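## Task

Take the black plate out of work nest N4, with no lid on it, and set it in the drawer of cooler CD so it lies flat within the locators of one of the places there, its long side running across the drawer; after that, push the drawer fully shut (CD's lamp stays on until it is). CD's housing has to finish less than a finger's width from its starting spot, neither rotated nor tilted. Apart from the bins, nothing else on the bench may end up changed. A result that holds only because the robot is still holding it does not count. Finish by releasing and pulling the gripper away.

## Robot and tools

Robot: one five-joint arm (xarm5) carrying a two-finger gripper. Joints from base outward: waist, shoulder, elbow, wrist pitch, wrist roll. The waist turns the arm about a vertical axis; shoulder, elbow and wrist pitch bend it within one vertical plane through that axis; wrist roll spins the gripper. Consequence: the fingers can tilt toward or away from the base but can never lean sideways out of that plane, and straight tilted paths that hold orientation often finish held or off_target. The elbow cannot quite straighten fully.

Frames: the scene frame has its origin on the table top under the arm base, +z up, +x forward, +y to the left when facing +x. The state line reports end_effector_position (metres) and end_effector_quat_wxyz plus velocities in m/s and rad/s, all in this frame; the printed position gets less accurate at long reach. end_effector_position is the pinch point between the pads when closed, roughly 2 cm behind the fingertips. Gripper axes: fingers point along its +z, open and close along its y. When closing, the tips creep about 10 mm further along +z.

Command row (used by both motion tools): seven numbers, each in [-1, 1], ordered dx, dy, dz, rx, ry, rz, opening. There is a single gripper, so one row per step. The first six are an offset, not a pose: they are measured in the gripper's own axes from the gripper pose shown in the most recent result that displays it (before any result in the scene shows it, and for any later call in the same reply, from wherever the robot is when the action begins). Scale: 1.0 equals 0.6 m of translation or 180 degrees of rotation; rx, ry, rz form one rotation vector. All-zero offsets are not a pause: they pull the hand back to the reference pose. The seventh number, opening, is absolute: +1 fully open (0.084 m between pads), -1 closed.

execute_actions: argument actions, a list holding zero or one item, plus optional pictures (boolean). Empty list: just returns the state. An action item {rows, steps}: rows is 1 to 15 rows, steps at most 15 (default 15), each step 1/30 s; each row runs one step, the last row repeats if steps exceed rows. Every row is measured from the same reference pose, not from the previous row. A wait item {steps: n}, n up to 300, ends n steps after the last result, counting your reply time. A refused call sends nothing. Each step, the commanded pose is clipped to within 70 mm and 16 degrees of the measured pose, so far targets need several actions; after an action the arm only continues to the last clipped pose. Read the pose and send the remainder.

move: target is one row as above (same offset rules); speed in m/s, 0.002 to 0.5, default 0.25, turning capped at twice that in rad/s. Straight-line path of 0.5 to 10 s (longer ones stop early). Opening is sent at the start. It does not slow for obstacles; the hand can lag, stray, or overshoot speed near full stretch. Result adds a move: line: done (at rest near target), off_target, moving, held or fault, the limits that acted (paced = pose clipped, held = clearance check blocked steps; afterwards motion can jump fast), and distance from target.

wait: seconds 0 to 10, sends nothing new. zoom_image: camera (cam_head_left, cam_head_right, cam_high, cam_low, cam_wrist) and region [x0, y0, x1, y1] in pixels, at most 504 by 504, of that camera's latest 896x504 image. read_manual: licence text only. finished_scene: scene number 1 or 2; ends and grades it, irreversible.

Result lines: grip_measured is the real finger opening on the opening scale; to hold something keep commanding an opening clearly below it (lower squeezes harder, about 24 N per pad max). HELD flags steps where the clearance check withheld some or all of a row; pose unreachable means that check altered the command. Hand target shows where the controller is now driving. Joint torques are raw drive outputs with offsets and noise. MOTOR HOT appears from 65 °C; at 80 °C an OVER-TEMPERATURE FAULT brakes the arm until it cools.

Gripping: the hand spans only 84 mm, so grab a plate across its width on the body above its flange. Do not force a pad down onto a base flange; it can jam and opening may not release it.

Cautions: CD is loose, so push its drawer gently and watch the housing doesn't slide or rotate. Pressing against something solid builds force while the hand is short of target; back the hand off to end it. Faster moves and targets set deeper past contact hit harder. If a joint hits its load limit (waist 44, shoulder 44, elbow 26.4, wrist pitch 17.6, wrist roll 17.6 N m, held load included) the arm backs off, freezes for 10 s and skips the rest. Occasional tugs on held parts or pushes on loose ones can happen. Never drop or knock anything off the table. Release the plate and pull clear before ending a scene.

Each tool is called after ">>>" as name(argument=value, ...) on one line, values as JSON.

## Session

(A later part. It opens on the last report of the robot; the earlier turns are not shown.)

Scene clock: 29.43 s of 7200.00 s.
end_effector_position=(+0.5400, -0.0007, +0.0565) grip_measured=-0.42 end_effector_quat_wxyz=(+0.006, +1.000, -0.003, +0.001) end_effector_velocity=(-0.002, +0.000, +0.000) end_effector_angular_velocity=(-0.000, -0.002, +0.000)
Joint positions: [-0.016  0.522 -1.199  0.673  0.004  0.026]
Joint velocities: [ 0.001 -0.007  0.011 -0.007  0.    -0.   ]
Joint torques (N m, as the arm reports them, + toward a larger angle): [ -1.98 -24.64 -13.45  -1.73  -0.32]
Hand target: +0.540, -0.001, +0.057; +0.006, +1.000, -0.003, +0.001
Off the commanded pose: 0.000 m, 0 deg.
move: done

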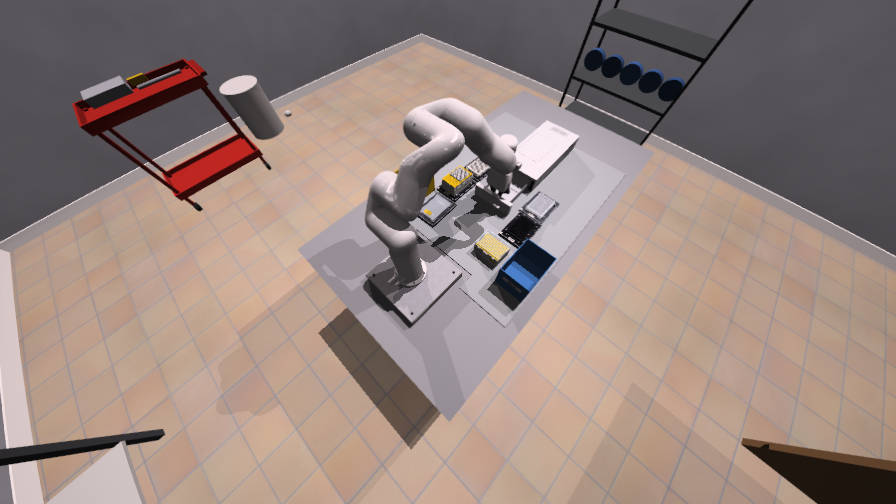

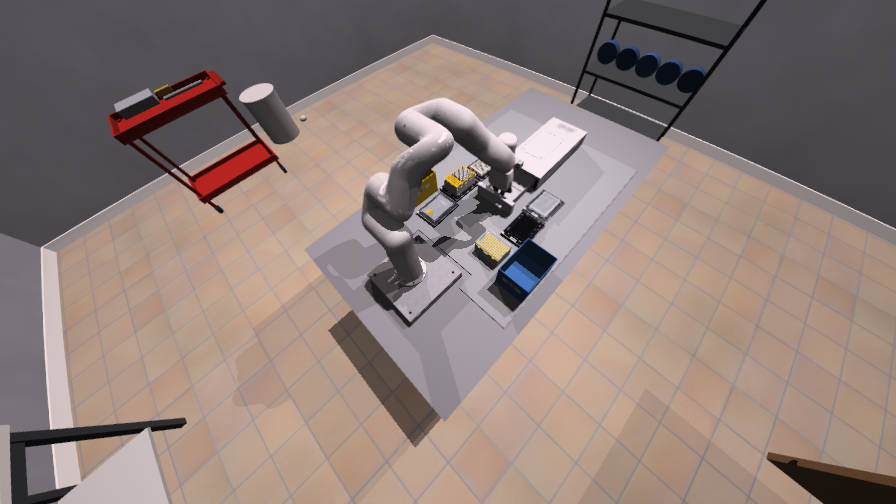

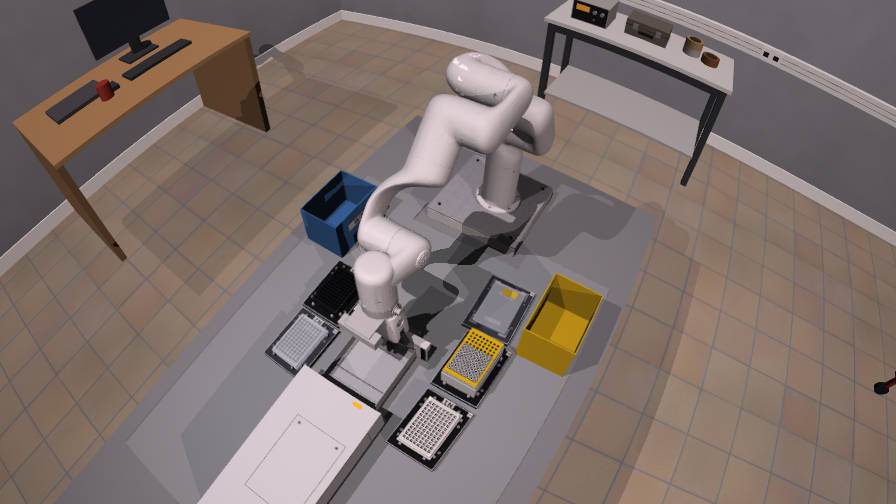

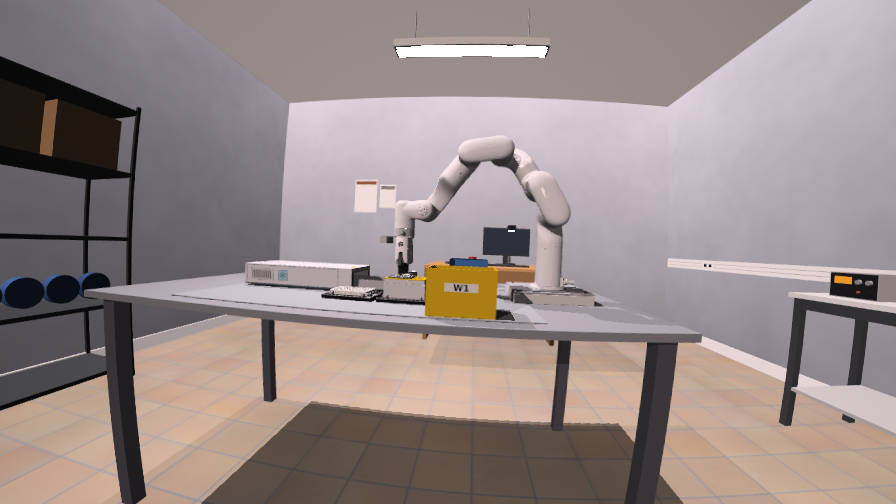

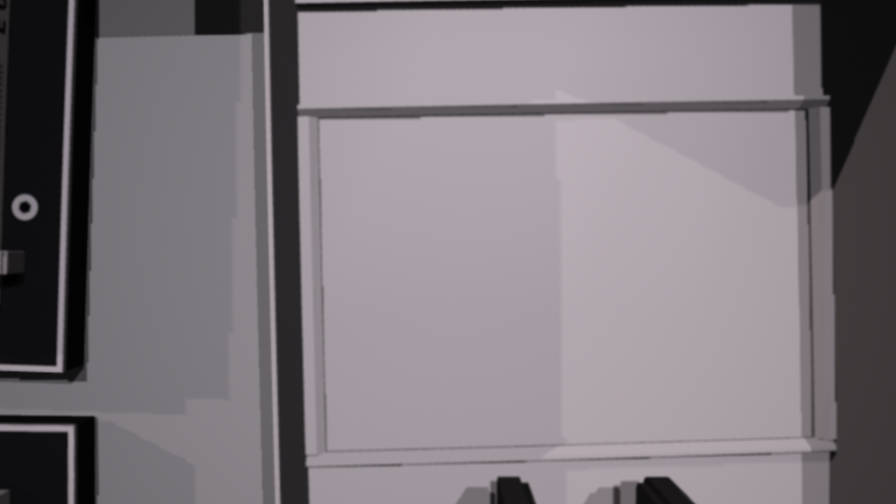

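>>> move(target=[0.01,0,-0.11,0,0,0,-0.4], speed=0.12)

>>> move(target=[-0.113,0.313,0,0,0,-0.005,1], speed=0.25)

Scene clock: 33.43 s of 7200.00 s.
end_effector_position=(+0.5457, +0.0000, +0.1216) grip_measured=-0.42 end_effector_quat_wxyz=(+0.006, +1.000, -0.003, +0.000) end_effector_velocity=(+0.003, -0.001, +0.007) end_effector_angular_velocity=(-0.000, -0.007, -0.001)
Joint positions: [-0.016  0.412 -1.247  0.833  0.004  0.026]
Joint velocities: [-0.001 -0.007 -0.009  0.009  0.    -0.   ]
Joint torques (N m, as the arm reports them, + toward a larger angle): [ -1.98 -24.03 -14.73  -1.87  -0.33]
Hand target: +0.546, +0.000, +0.122; +0.006, +1.000, -0.003, +0.001
Off the commanded pose: 0.001 m, 0 deg.
After step 90, 0.03 s passed at rest.
move: done

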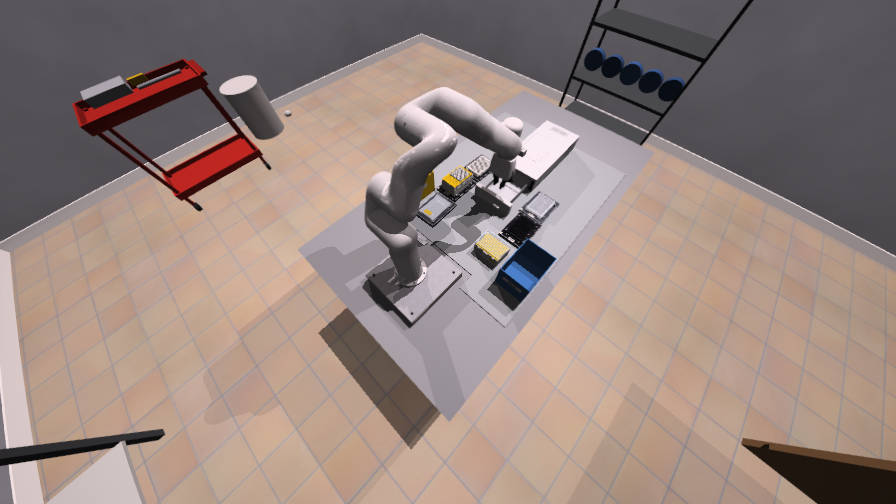

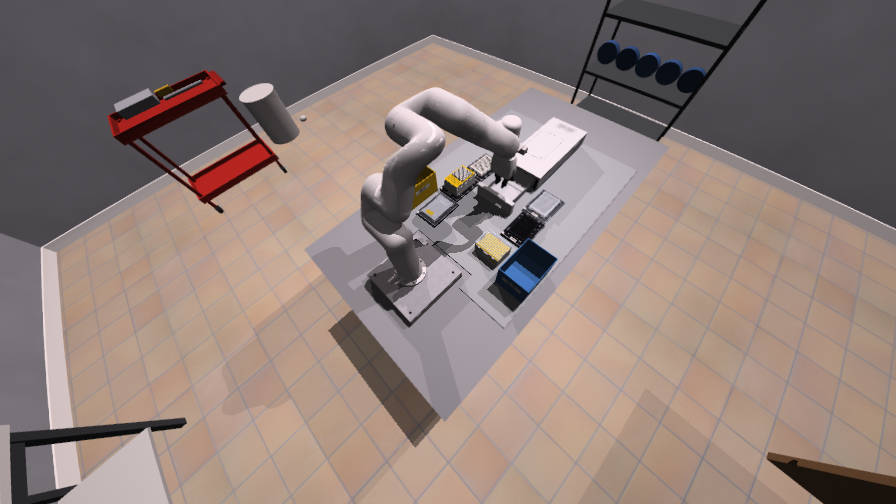

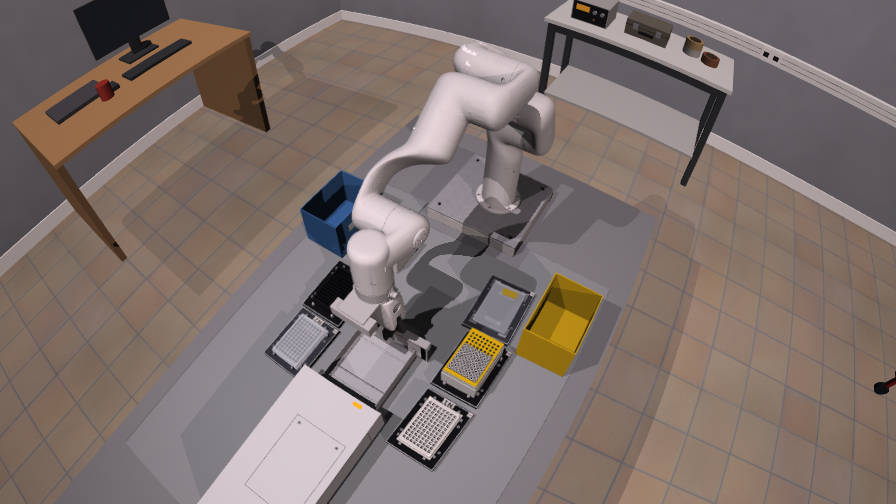

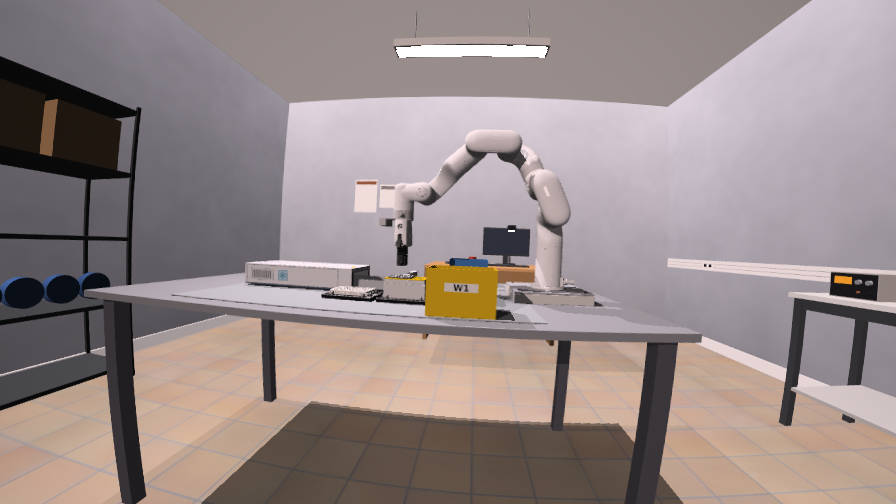

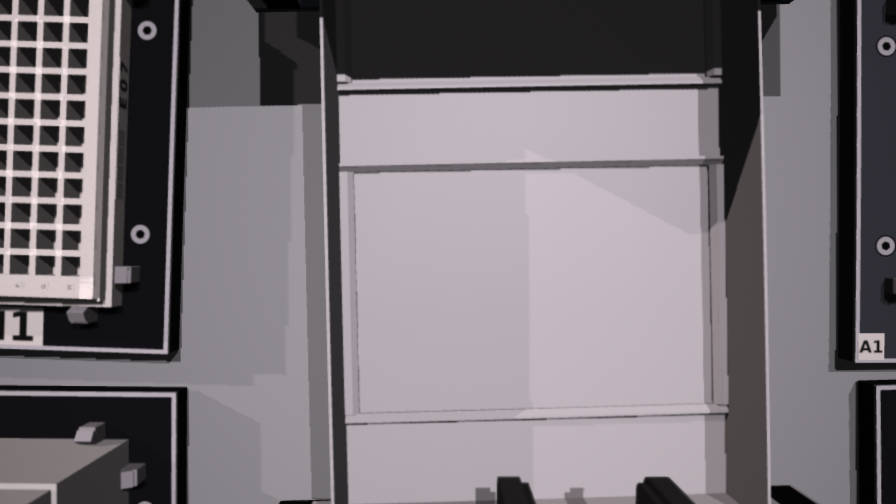

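Scene clock: 34.83 s of 7200.00 s.
end_effector_position=(+0.4765, -0.1869, +0.1238) grip_measured=+1.00 end_effector_quat_wxyz=(+0.006, +1.000, +0.005, +0.000) end_effector_velocity=(-0.001, -0.003, +0.000) end_effector_angular_velocity=(-0.000, -0.001, -0.002)
Joint positions: [-0.39   0.313 -1.098  0.783 -0.386  0.084]
Joint velocities: [-0.006  0.    -0.001  0.    -0.004 -0.   ]
Joint torques (N m, as the arm reports them, + toward a larger angle): [ -1.93 -22.32 -14.69  -1.84  -0.41]
Hand target: +0.476, -0.187, +0.124; +0.006, +1.000, +0.005, +0.000
Off the commanded pose: 0.001 m, 0 deg.
move: done

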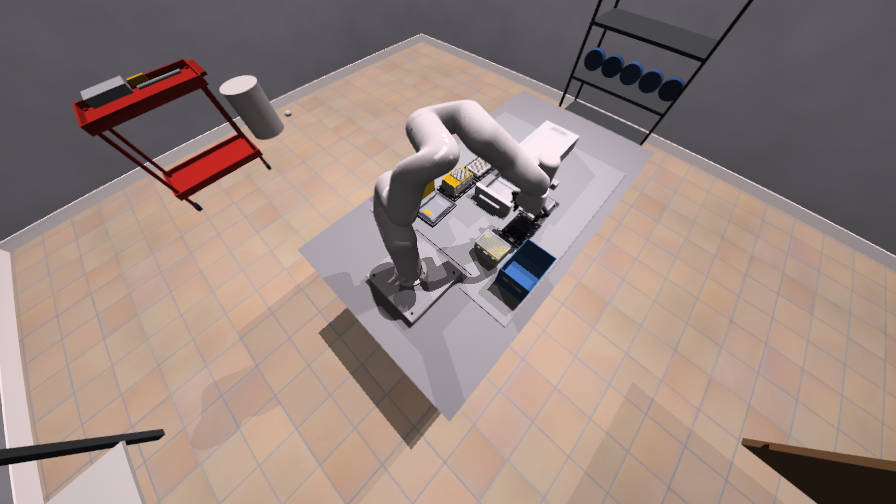

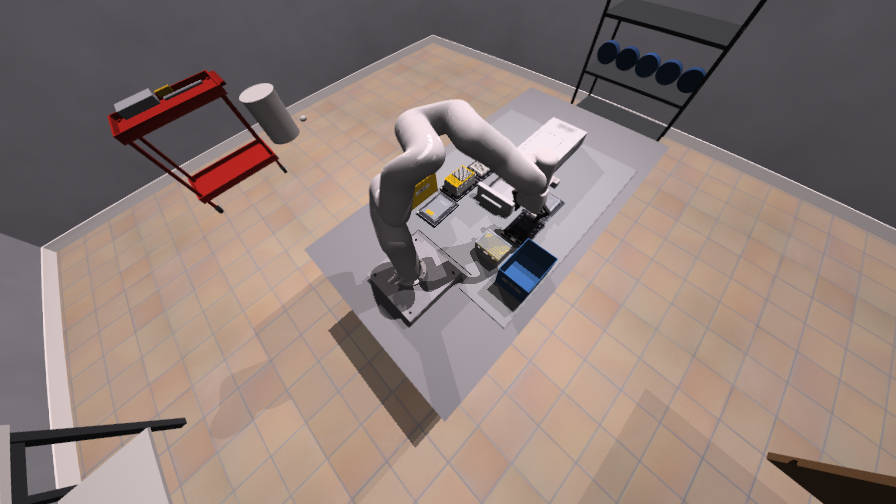

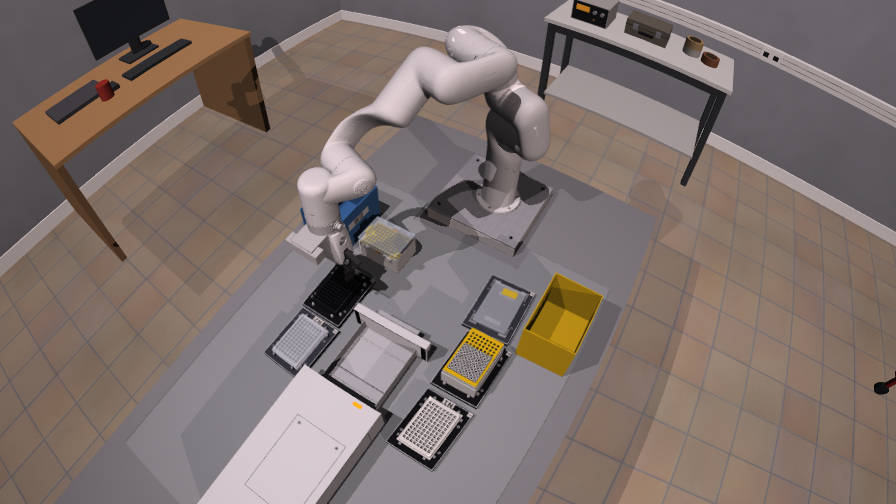

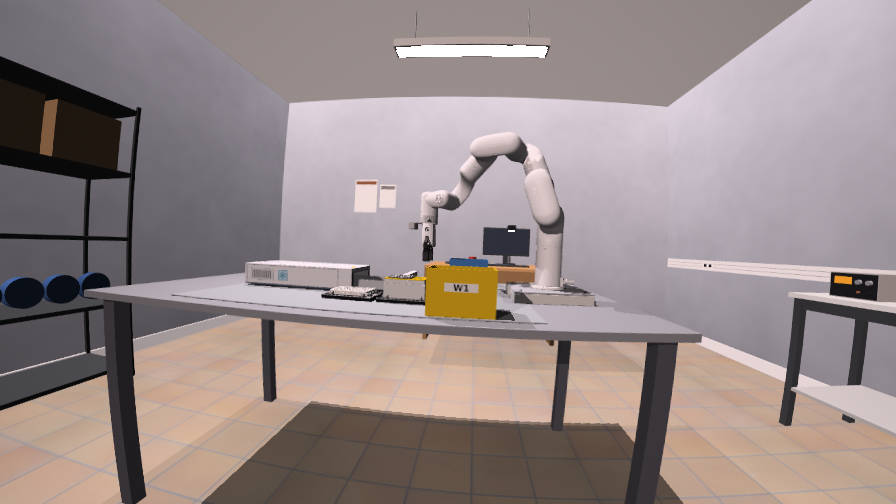

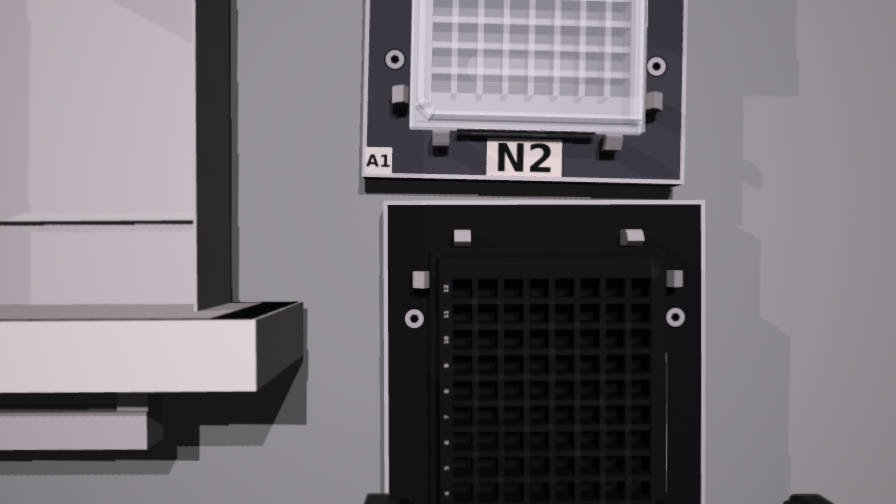

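>>> move(target=[0.0055,0.006,0.126,0,0,0,1], speed=0.1)

>>> zoom_image(camera="cam_wrist", region=[340,200,844,504])

Scene clock: 39.03 s of 7200.00 s.
end_effector_position=(+0.4799, -0.1913, +0.0488) grip_measured=+1.00 end_effector_quat_wxyz=(+0.006, +1.000, +0.005, +0.000) end_effector_velocity=(+0.000, -0.001, -0.003) end_effector_angular_velocity=(+0.000, +0.001, -0.001)
Joint positions: [-0.394  0.483 -1.096  0.61  -0.39   0.084]
Joint velocities: [-0.001  0.008 -0.002 -0.005 -0.    -0.   ]
Joint torques (N m, as the arm reports them, + toward a larger angle): [ -2.03 -23.57 -13.3   -1.94  -0.38]
Hand target: +0.480, -0.191, +0.048; +0.006, +1.000, +0.005, +0.000
Off the commanded pose: 0.001 m, 0 deg.
move: done

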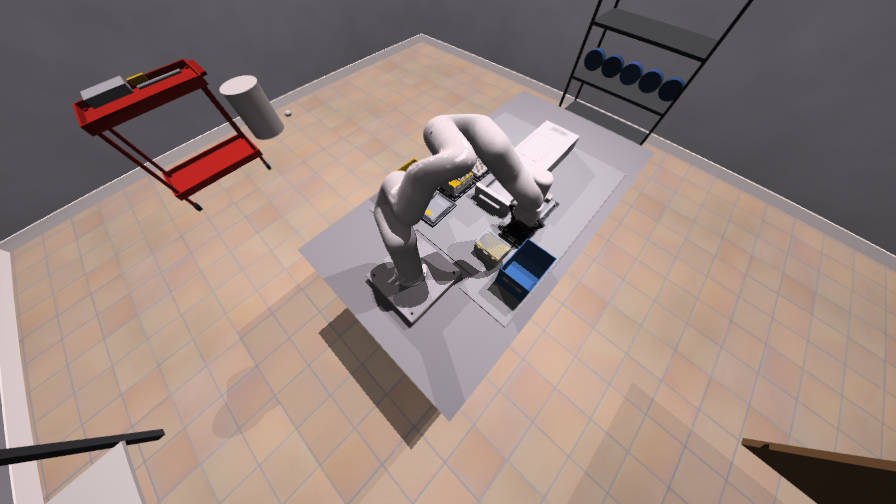

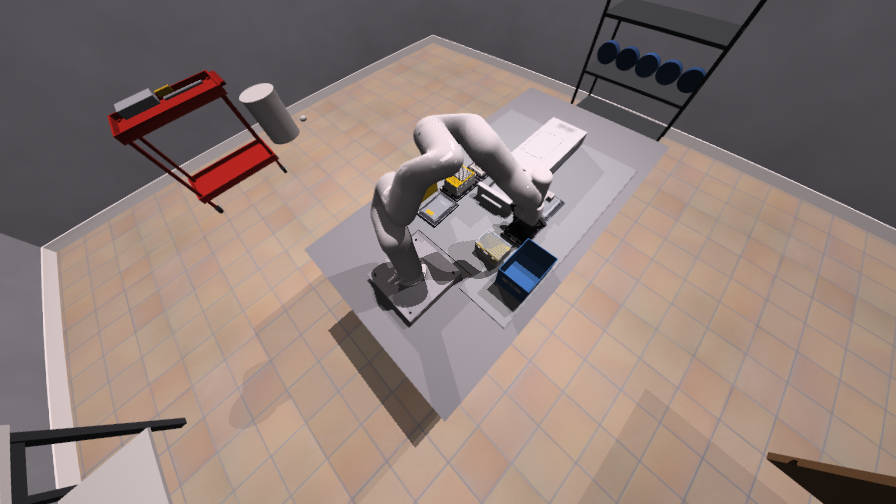

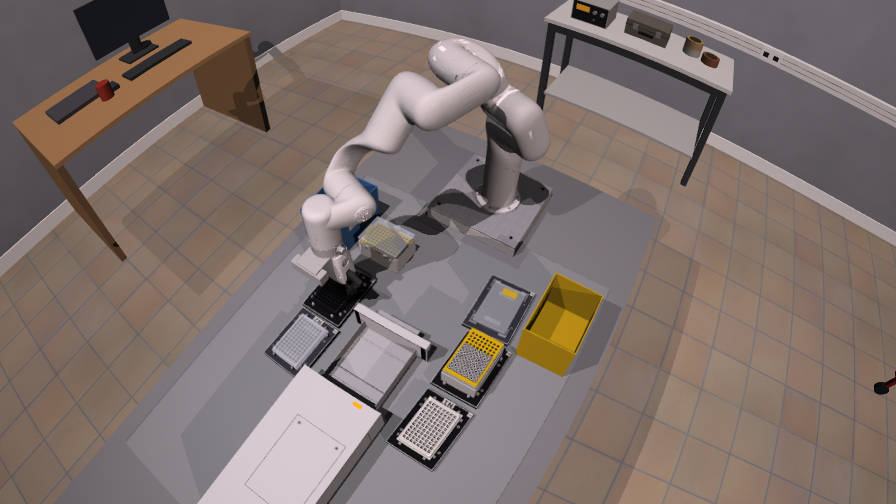

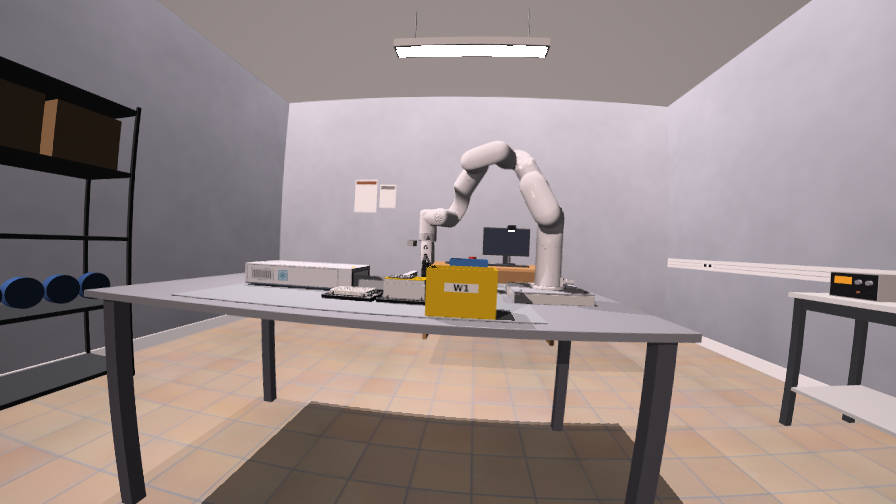

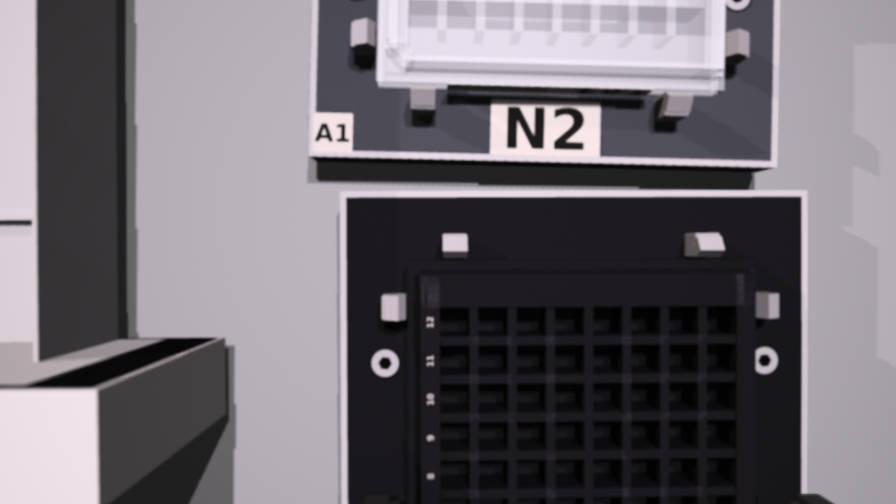

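Region (340, 200, 844, 504) of cam_wrist's 896x504 image, scaled by 1.000; it fills the top 304 rows of this view, and the rest is white.

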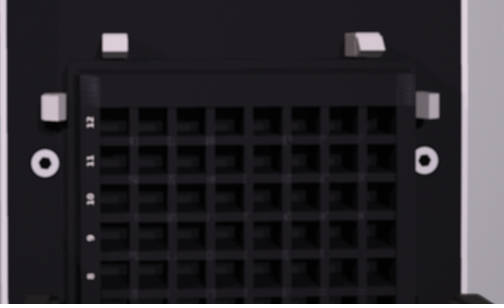

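>>> move(target=[0,0,0.0205,0,0,0,1], speed=0.02)

>>> move(target=[0,0,0,0,0,0,0.3], speed=0.02)

>>> move(target=[0,0,-0.15,0,0,0,0.3], speed=0.08)

Scene clock: 44.53 s of 7200.00 s.
end_effector_position=(+0.4799, -0.1915, +0.0367) grip_measured=+1.00 end_effector_quat_wxyz=(+0.006, +1.000, +0.005, +0.000) end_effector_velocity=(+0.001, -0.000, -0.001) end_effector_angular_velocity=(-0.001, -0.002, +0.000)
Joint positions: [-0.394  0.511 -1.098  0.583 -0.39   0.084]
Joint velocities: [ 0.     0.003 -0.    -0.004 -0.    -0.   ]
Joint torques (N m, as the arm reports them, + toward a larger angle): [ -2.09 -23.67 -12.85  -1.88  -0.3 ]
Hand target: +0.480, -0.191, +0.036; +0.006, +1.000, +0.005, +0.000
Off the commanded pose: 0.000 m, 0 deg.
After step 90, 1.63 s passed at rest.
move: done

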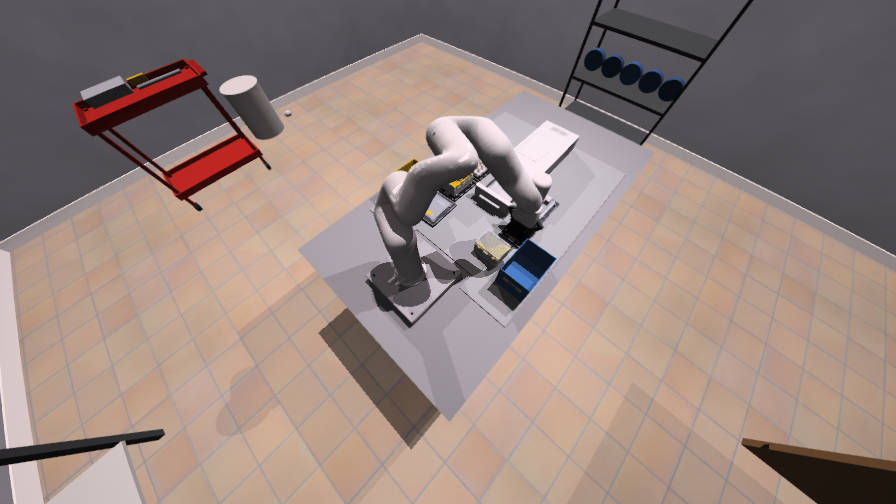

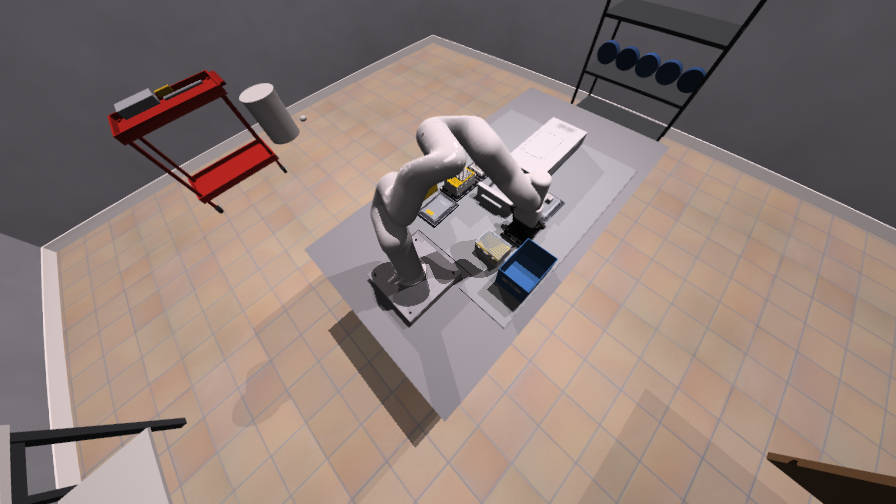

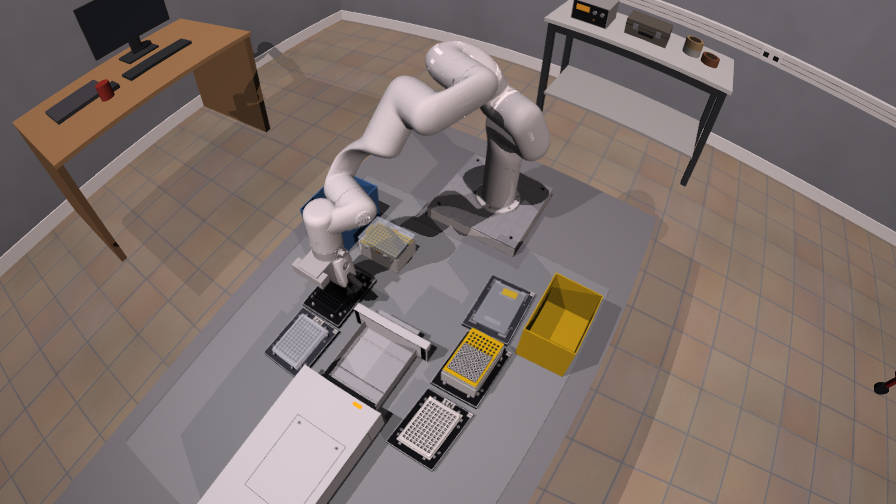

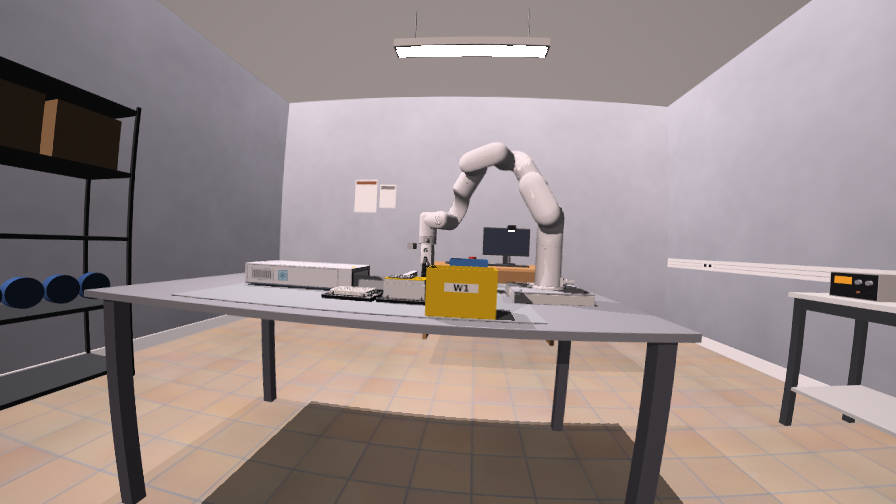

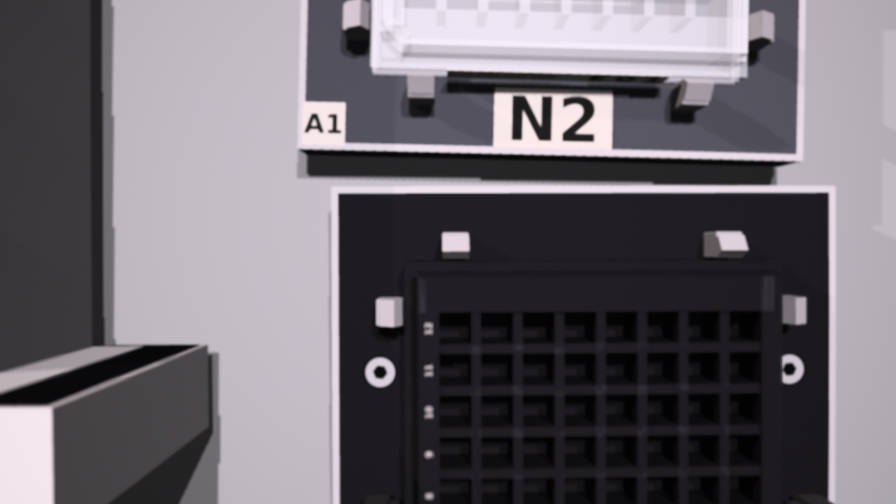

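Scene clock: 45.03 s of 7200.00 s.
end_effector_position=(+0.4804, -0.1922, +0.0374) grip_measured=+0.86 end_effector_quat_wxyz=(+0.007, +1.000, +0.005, +0.001) end_effector_velocity=(+0.000, +0.001, +0.000) end_effector_angular_velocity=(-0.000, -0.000, +0.002)
Joint positions: [-0.395  0.511 -1.098  0.583 -0.39   0.079]
Joint velocities: [ 0.002 -0.    -0.     0.    -0.     0.   ]
Joint torques (N m, as the arm reports them, + toward a larger angle): [  3.45 -19.29 -10.11  -1.42  -0.39]
Hand target: +0.480, -0.191, +0.037; +0.006, +1.000, +0.005, +0.000
Off the commanded pose: 0.001 m, 0 deg.
move: done

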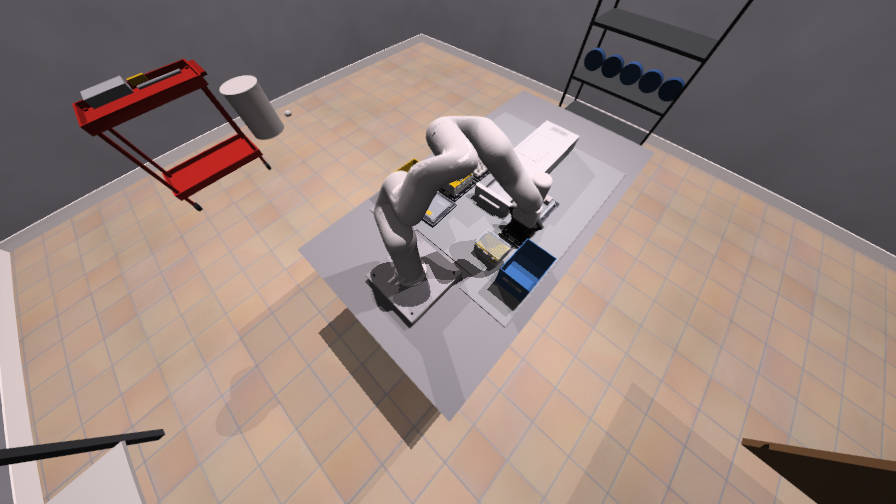

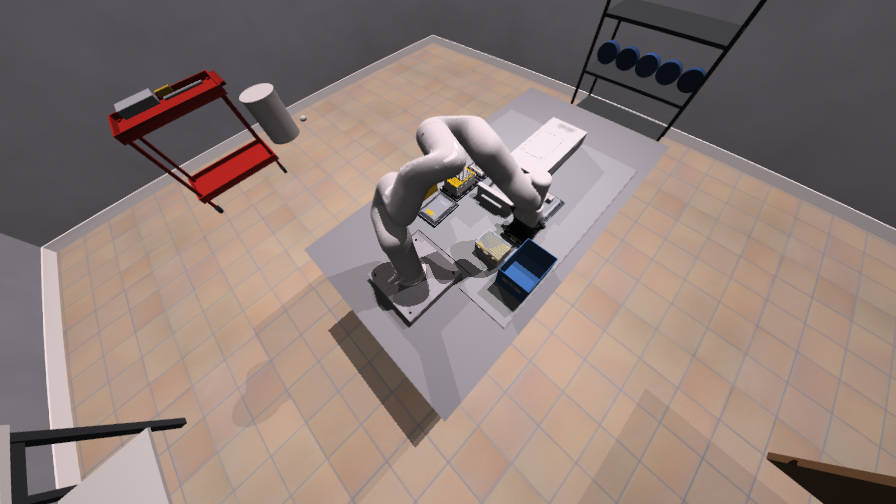

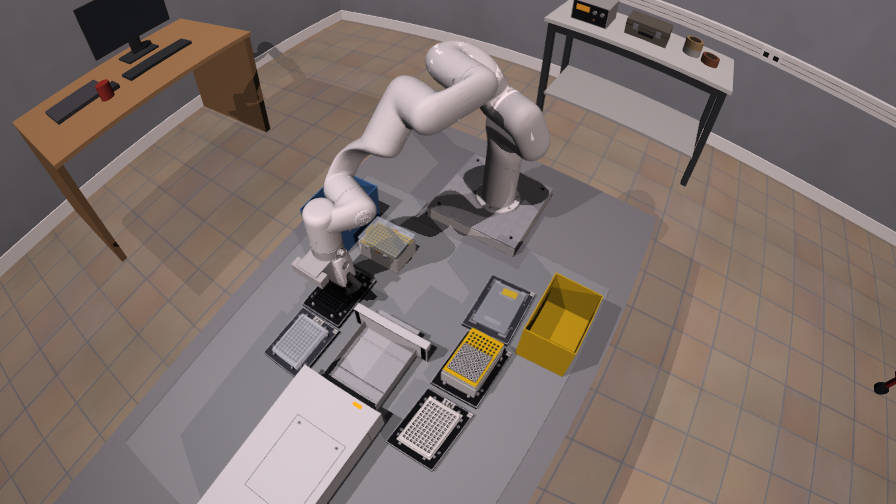

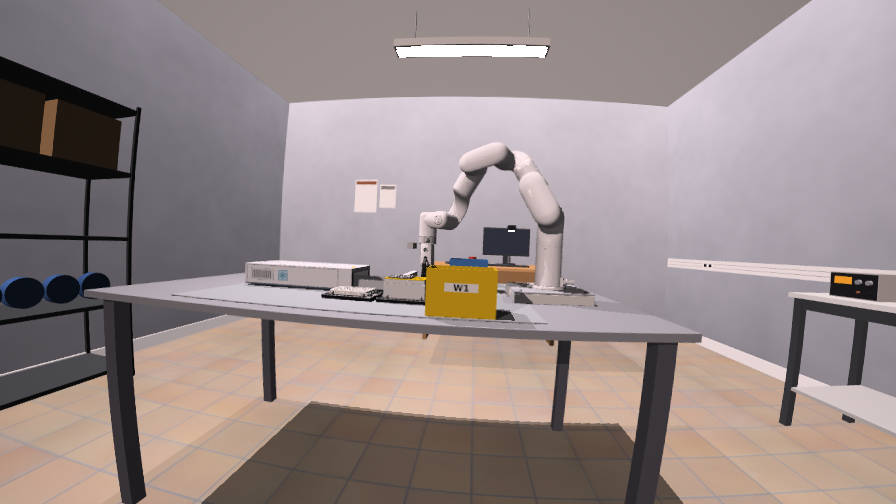

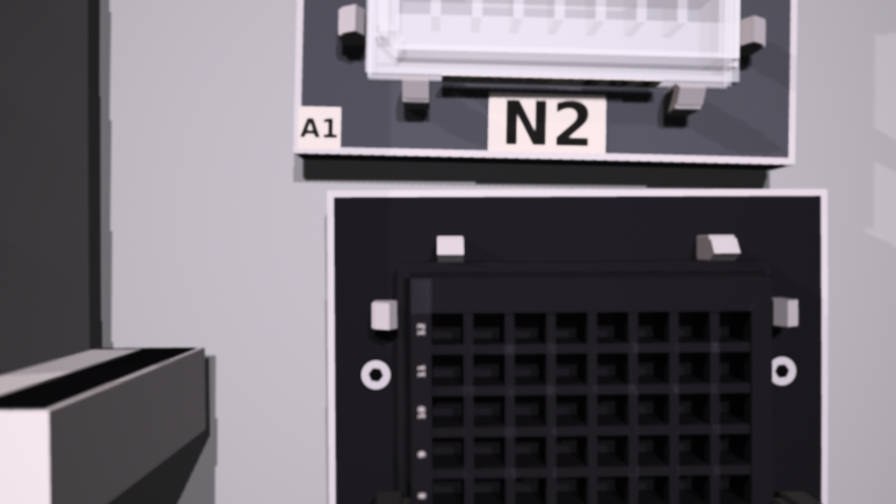

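Scene clock: 46.53 s of 7200.00 s.
end_effector_position=(+0.4801, -0.1910, +0.1267) grip_measured=+0.86 end_effector_quat_wxyz=(+0.006, +1.000, +0.005, +0.001) end_effector_velocity=(+0.001, +0.001, +0.005) end_effector_angular_velocity=(-0.001, -0.003, +0.002)
Joint positions: [-0.395  0.321 -1.119  0.794 -0.39   0.079]
Joint velocities: [ 0.002 -0.007 -0.004  0.009 -0.    -0.   ]
Joint torques (N m, as the arm reports them, + toward a larger angle): [ -2.1  -22.7  -14.93  -1.8   -0.38]
Hand target: +0.480, -0.191, +0.127; +0.007, +1.000, +0.005, +0.001
Off the commanded pose: 0.001 m, 0 deg.
move: done

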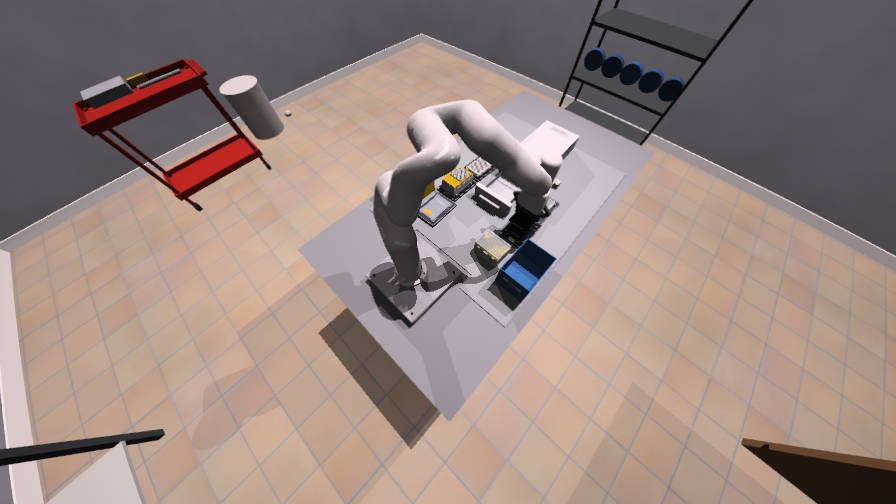

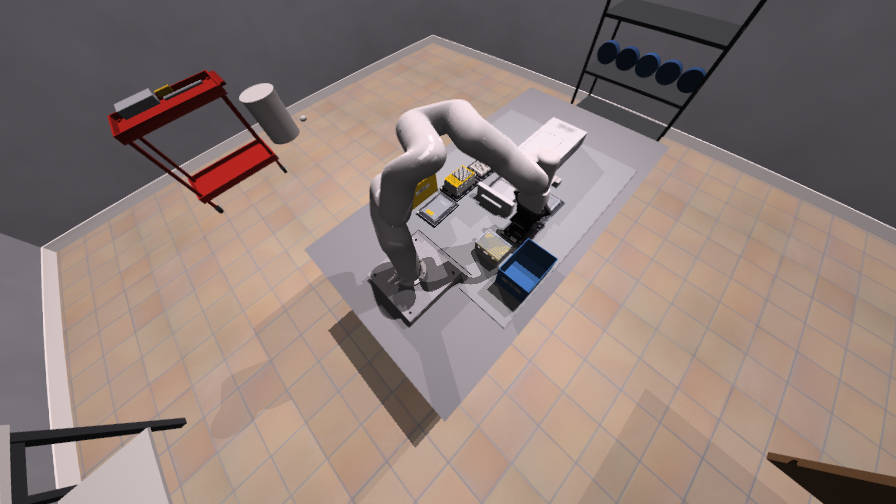

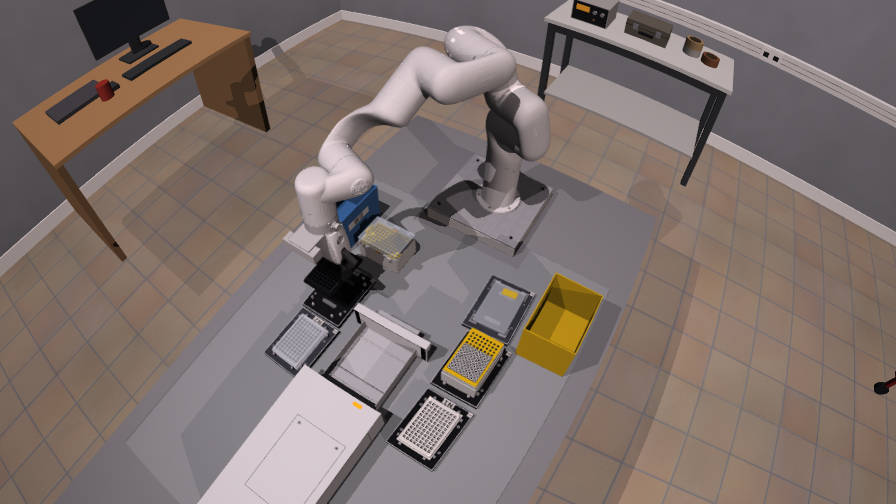

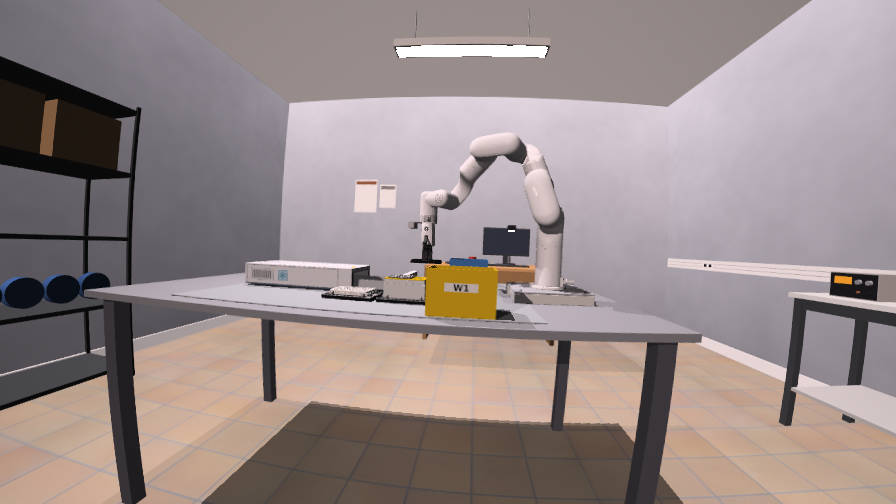

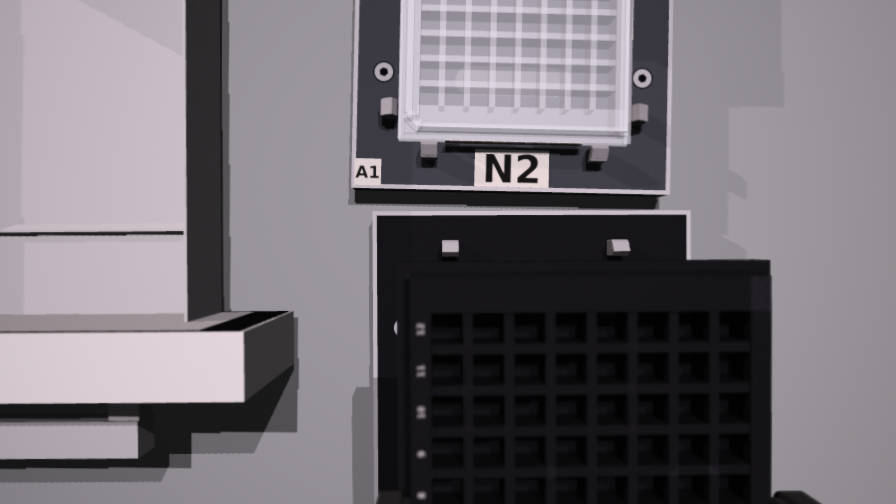

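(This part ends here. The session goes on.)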